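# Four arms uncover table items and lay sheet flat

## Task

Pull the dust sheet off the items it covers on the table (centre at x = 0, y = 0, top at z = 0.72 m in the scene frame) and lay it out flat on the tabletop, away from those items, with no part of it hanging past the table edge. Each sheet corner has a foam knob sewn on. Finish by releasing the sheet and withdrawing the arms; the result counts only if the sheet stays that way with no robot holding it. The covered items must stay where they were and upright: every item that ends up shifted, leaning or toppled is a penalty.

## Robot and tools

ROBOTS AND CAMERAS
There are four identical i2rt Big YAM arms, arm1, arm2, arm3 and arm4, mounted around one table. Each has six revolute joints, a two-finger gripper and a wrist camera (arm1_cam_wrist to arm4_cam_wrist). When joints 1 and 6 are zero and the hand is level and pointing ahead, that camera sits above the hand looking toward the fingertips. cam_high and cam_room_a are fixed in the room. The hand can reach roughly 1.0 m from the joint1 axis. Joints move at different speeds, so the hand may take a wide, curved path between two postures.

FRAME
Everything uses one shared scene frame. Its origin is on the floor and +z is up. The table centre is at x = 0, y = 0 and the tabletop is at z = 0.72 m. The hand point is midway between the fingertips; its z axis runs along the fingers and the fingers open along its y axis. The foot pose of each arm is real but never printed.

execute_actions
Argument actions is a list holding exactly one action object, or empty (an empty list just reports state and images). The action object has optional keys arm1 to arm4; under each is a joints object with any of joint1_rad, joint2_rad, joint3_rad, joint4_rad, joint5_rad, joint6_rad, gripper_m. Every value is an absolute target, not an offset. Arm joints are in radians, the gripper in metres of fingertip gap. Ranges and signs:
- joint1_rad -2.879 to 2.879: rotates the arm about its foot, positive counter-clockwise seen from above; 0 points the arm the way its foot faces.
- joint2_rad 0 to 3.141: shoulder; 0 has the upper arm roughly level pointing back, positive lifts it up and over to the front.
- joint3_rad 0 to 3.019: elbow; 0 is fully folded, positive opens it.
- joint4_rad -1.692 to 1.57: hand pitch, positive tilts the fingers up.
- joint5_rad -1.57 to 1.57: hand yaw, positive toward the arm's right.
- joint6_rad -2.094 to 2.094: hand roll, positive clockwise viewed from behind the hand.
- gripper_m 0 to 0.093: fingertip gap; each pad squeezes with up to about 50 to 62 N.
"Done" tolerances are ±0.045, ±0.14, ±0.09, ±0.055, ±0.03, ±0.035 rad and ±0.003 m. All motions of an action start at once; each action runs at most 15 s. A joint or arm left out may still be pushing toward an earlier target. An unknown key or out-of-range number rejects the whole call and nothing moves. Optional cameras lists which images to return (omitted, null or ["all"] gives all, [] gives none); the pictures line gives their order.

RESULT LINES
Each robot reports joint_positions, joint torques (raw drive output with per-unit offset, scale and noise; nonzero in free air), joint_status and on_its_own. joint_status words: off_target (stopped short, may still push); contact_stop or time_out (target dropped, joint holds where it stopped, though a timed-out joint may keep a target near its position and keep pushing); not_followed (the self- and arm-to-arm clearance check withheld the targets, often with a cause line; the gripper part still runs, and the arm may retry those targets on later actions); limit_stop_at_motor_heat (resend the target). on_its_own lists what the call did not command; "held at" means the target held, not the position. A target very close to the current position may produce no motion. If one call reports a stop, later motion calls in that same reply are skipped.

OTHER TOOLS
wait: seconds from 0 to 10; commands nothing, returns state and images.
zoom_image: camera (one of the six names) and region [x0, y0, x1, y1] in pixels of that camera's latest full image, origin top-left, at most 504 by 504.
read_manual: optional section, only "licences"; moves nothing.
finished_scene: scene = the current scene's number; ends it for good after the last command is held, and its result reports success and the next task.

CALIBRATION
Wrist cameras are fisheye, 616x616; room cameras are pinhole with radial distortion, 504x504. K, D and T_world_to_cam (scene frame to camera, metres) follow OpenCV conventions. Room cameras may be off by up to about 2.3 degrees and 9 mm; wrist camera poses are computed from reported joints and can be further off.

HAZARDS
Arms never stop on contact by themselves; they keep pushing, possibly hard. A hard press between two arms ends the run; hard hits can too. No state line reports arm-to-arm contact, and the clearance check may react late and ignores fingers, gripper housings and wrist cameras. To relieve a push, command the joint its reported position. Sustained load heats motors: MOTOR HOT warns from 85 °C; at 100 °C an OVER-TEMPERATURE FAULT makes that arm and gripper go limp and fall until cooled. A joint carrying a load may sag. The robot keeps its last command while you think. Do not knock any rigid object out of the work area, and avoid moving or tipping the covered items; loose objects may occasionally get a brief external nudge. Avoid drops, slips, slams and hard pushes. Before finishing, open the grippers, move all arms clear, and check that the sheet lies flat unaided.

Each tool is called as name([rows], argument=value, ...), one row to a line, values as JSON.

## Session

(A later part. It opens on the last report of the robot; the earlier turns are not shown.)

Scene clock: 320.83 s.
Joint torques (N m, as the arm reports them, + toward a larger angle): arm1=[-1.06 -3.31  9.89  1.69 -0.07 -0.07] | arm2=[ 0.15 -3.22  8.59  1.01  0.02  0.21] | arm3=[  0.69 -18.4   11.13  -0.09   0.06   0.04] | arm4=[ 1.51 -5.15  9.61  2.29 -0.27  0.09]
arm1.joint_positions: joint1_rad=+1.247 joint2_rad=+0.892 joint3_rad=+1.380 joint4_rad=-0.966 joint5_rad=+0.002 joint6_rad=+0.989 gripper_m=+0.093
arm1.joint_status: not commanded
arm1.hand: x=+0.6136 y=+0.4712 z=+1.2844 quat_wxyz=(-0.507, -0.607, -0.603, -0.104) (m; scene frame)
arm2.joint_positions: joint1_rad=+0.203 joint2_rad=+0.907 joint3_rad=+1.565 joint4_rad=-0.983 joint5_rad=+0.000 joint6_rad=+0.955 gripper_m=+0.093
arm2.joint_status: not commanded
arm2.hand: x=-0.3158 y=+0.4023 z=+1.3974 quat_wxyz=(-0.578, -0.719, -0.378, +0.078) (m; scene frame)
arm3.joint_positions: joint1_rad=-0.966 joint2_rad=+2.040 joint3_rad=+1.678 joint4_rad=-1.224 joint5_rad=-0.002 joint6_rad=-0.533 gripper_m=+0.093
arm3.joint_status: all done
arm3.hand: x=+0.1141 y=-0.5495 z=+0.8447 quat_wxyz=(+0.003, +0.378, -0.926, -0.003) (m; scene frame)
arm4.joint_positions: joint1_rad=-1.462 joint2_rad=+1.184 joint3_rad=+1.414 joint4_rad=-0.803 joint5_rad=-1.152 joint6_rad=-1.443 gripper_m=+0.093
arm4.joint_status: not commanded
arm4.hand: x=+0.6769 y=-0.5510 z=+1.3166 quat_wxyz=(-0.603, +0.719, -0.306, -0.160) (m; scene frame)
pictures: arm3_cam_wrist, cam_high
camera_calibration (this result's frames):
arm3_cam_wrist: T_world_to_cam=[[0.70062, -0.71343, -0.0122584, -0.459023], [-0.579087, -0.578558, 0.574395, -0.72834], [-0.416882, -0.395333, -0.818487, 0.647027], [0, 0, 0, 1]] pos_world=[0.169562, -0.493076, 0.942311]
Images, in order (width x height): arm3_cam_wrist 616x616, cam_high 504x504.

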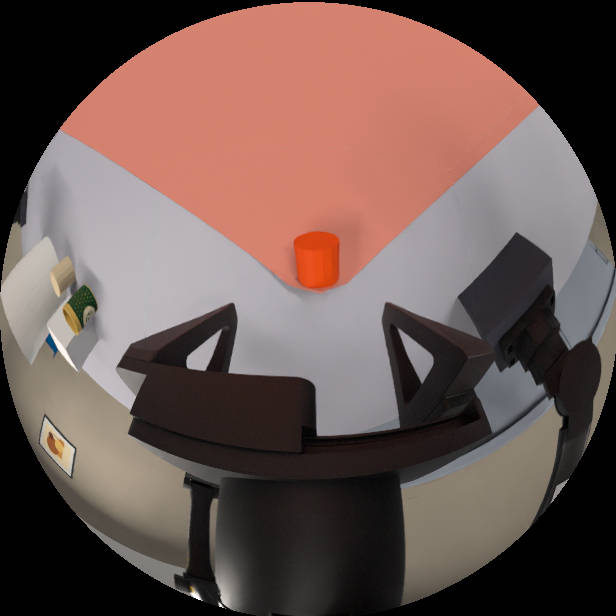

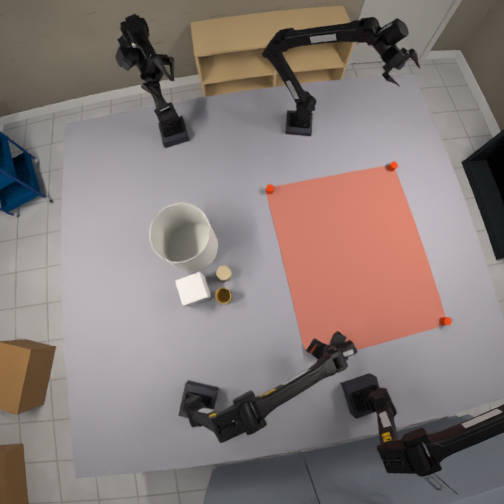

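execute_actions([
  {"arm3":{"joints":{"joint2_rad":2.15,"joint3_rad":1.6,"joint4_rad":-1.025}}},
], cameras=["arm3_cam_wrist"])

Scene clock: 325.33 s.
Joint torques (N m, as the arm reports them, + toward a larger angle): arm1=[-0.24 -3.13 10.06  1.67 -0.06 -0.05] | arm2=[-0.17 -3.37  8.66  1.02  0.02  0.19] | arm3=[  0.78 -19.36   9.01   0.63  -0.01   0.05] | arm4=[ 1.83 -5.42  9.62  2.27 -0.28  0.08]
arm1.joint_positions: joint1_rad=+1.247 joint2_rad=+0.892 joint3_rad=+1.380 joint4_rad=-0.966 joint5_rad=+0.002 joint6_rad=+0.989 gripper_m=+0.093
arm1.joint_status: not commanded
arm1.hand: x=+0.6136 y=+0.4712 z=+1.2844 quat_wxyz=(-0.507, -0.607, -0.603, -0.104) (m; scene frame)
arm2.joint_positions: joint1_rad=+0.203 joint2_rad=+0.907 joint3_rad=+1.565 joint4_rad=-0.983 joint5_rad=+0.000 joint6_rad=+0.955 gripper_m=+0.093
arm2.joint_status: not commanded
arm2.hand: x=-0.3158 y=+0.4023 z=+1.3974 quat_wxyz=(-0.578, -0.719, -0.378, +0.078) (m; scene frame)
arm3.joint_positions: joint1_rad=-0.966 joint2_rad=+2.160 joint3_rad=+1.595 joint4_rad=-1.035 joint5_rad=-0.001 joint6_rad=-0.533 gripper_m=+0.093
arm3.joint_status: all done
arm3.hand: x=+0.1118 y=-0.5500 z=+0.7455 quat_wxyz=(+0.010, +0.378, -0.926, -0.004) (m; scene frame)
arm4.joint_positions: joint1_rad=-1.462 joint2_rad=+1.184 joint3_rad=+1.414 joint4_rad=-0.803 joint5_rad=-1.152 joint6_rad=-1.443 gripper_m=+0.093
arm4.joint_status: not commanded
arm4.hand: x=+0.6769 y=-0.5510 z=+1.3166 quat_wxyz=(-0.603, +0.719, -0.306, -0.160) (m; scene frame)
pictures: arm3_cam_wrist
camera_calibration (this result's frames):
arm3_cam_wrist: T_world_to_cam=[[0.699924, -0.713987, -0.0181192, -0.454834], [-0.571753, -0.575335, 0.584883, -0.67981], [-0.428023, -0.399014, -0.810915, 0.55827], [0, 0, 0, 1]] pos_world=[0.168619, -0.493107, 0.842078]
Images, in order (width x height): arm3_cam_wrist 616x616.

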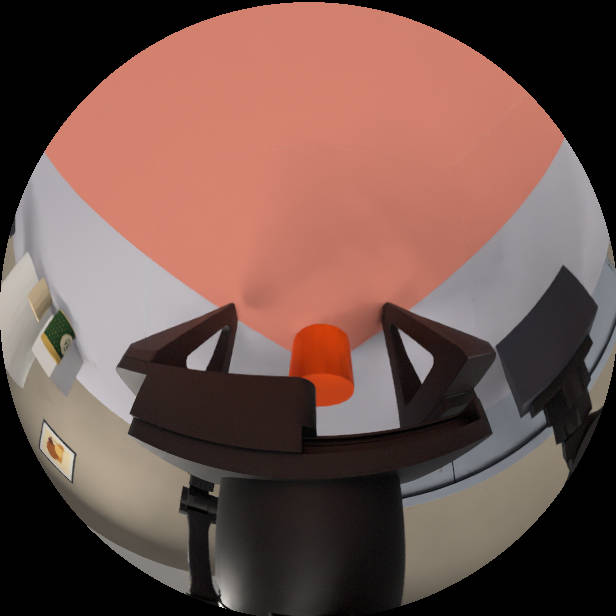

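The knob popped upright by itself. Retreat.

execute_actions([
  {"arm3":{"joints":{"joint2_rad":1.0}}},
], cameras=["cam_high","cam_room_a"])

zoom_image(camera="cam_room_a", region=[180, 130, 440, 290])

Scene clock: 333.17 s.
Joint torques (N m, as the arm reports them, + toward a larger angle): arm1=[-0.18 -2.3   9.86  1.77  0.03 -0.09] | arm2=[ 0.36 -3.2   8.63  1.23  0.01  0.22] | arm3=[ 0.7  -3.96 11.19  2.12  0.02  0.09] | arm4=[ 1.68 -5.24  9.67  2.23 -0.26  0.09]
arm1.joint_positions: joint1_rad=+1.247 joint2_rad=+0.892 joint3_rad=+1.380 joint4_rad=-0.966 joint5_rad=+0.002 joint6_rad=+0.989 gripper_m=+0.093
arm1.joint_status: not commanded
arm1.hand: x=+0.6136 y=+0.4712 z=+1.2844 quat_wxyz=(-0.507, -0.607, -0.603, -0.104) (m; scene frame)
arm2.joint_positions: joint1_rad=+0.203 joint2_rad=+0.907 joint3_rad=+1.565 joint4_rad=-0.983 joint5_rad=+0.000 joint6_rad=+0.955 gripper_m=+0.093
arm2.joint_status: not commanded
arm2.hand: x=-0.3158 y=+0.4023 z=+1.3974 quat_wxyz=(-0.578, -0.719, -0.378, +0.078) (m; scene frame)
arm3.joint_positions: joint1_rad=-0.966 joint2_rad=+1.000 joint3_rad=+1.590 joint4_rad=-1.028 joint5_rad=-0.001 joint6_rad=-0.532 gripper_m=+0.093
arm3.joint_status: all done
arm3.hand: x=-0.0768 y=-0.5989 z=+1.3809 quat_wxyz=(-0.535, +0.317, -0.780, +0.076) (m; scene frame)
arm4.joint_positions: joint1_rad=-1.462 joint2_rad=+1.184 joint3_rad=+1.414 joint4_rad=-0.803 joint5_rad=-1.152 joint6_rad=-1.443 gripper_m=+0.093
arm4.joint_status: not commanded
arm4.hand: x=+0.6769 y=-0.5510 z=+1.3166 quat_wxyz=(-0.603, +0.719, -0.306, -0.160) (m; scene frame)
pictures: cam_high, cam_room_a
Images, in order (width x height): cam_high 504x504, cam_room_a 504x504.

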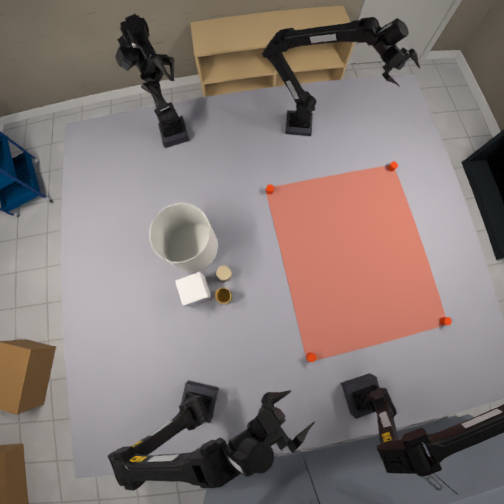

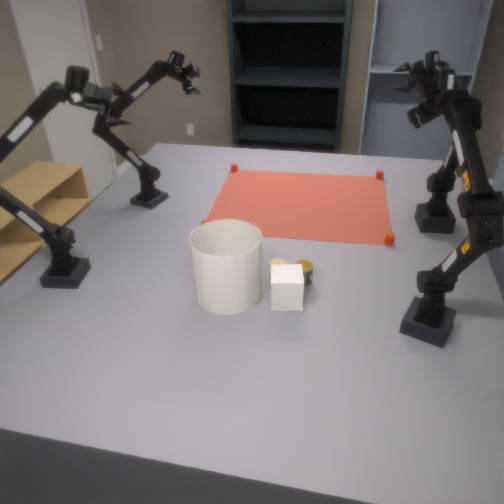

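Region (180, 130, 440, 290) of cam_room_a's 504x504 image, scaled by 1.938, with more detail than that image has; it fills the top 310 rows of this view, and the rest is white.

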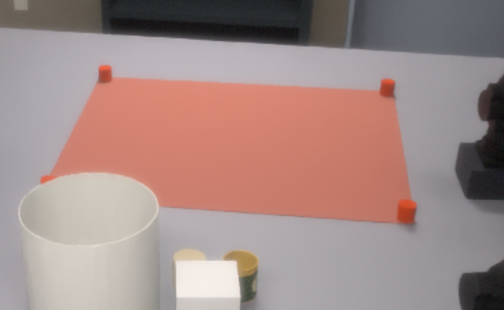

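finished_scene(scene=2)

The scene is finished: the task was done.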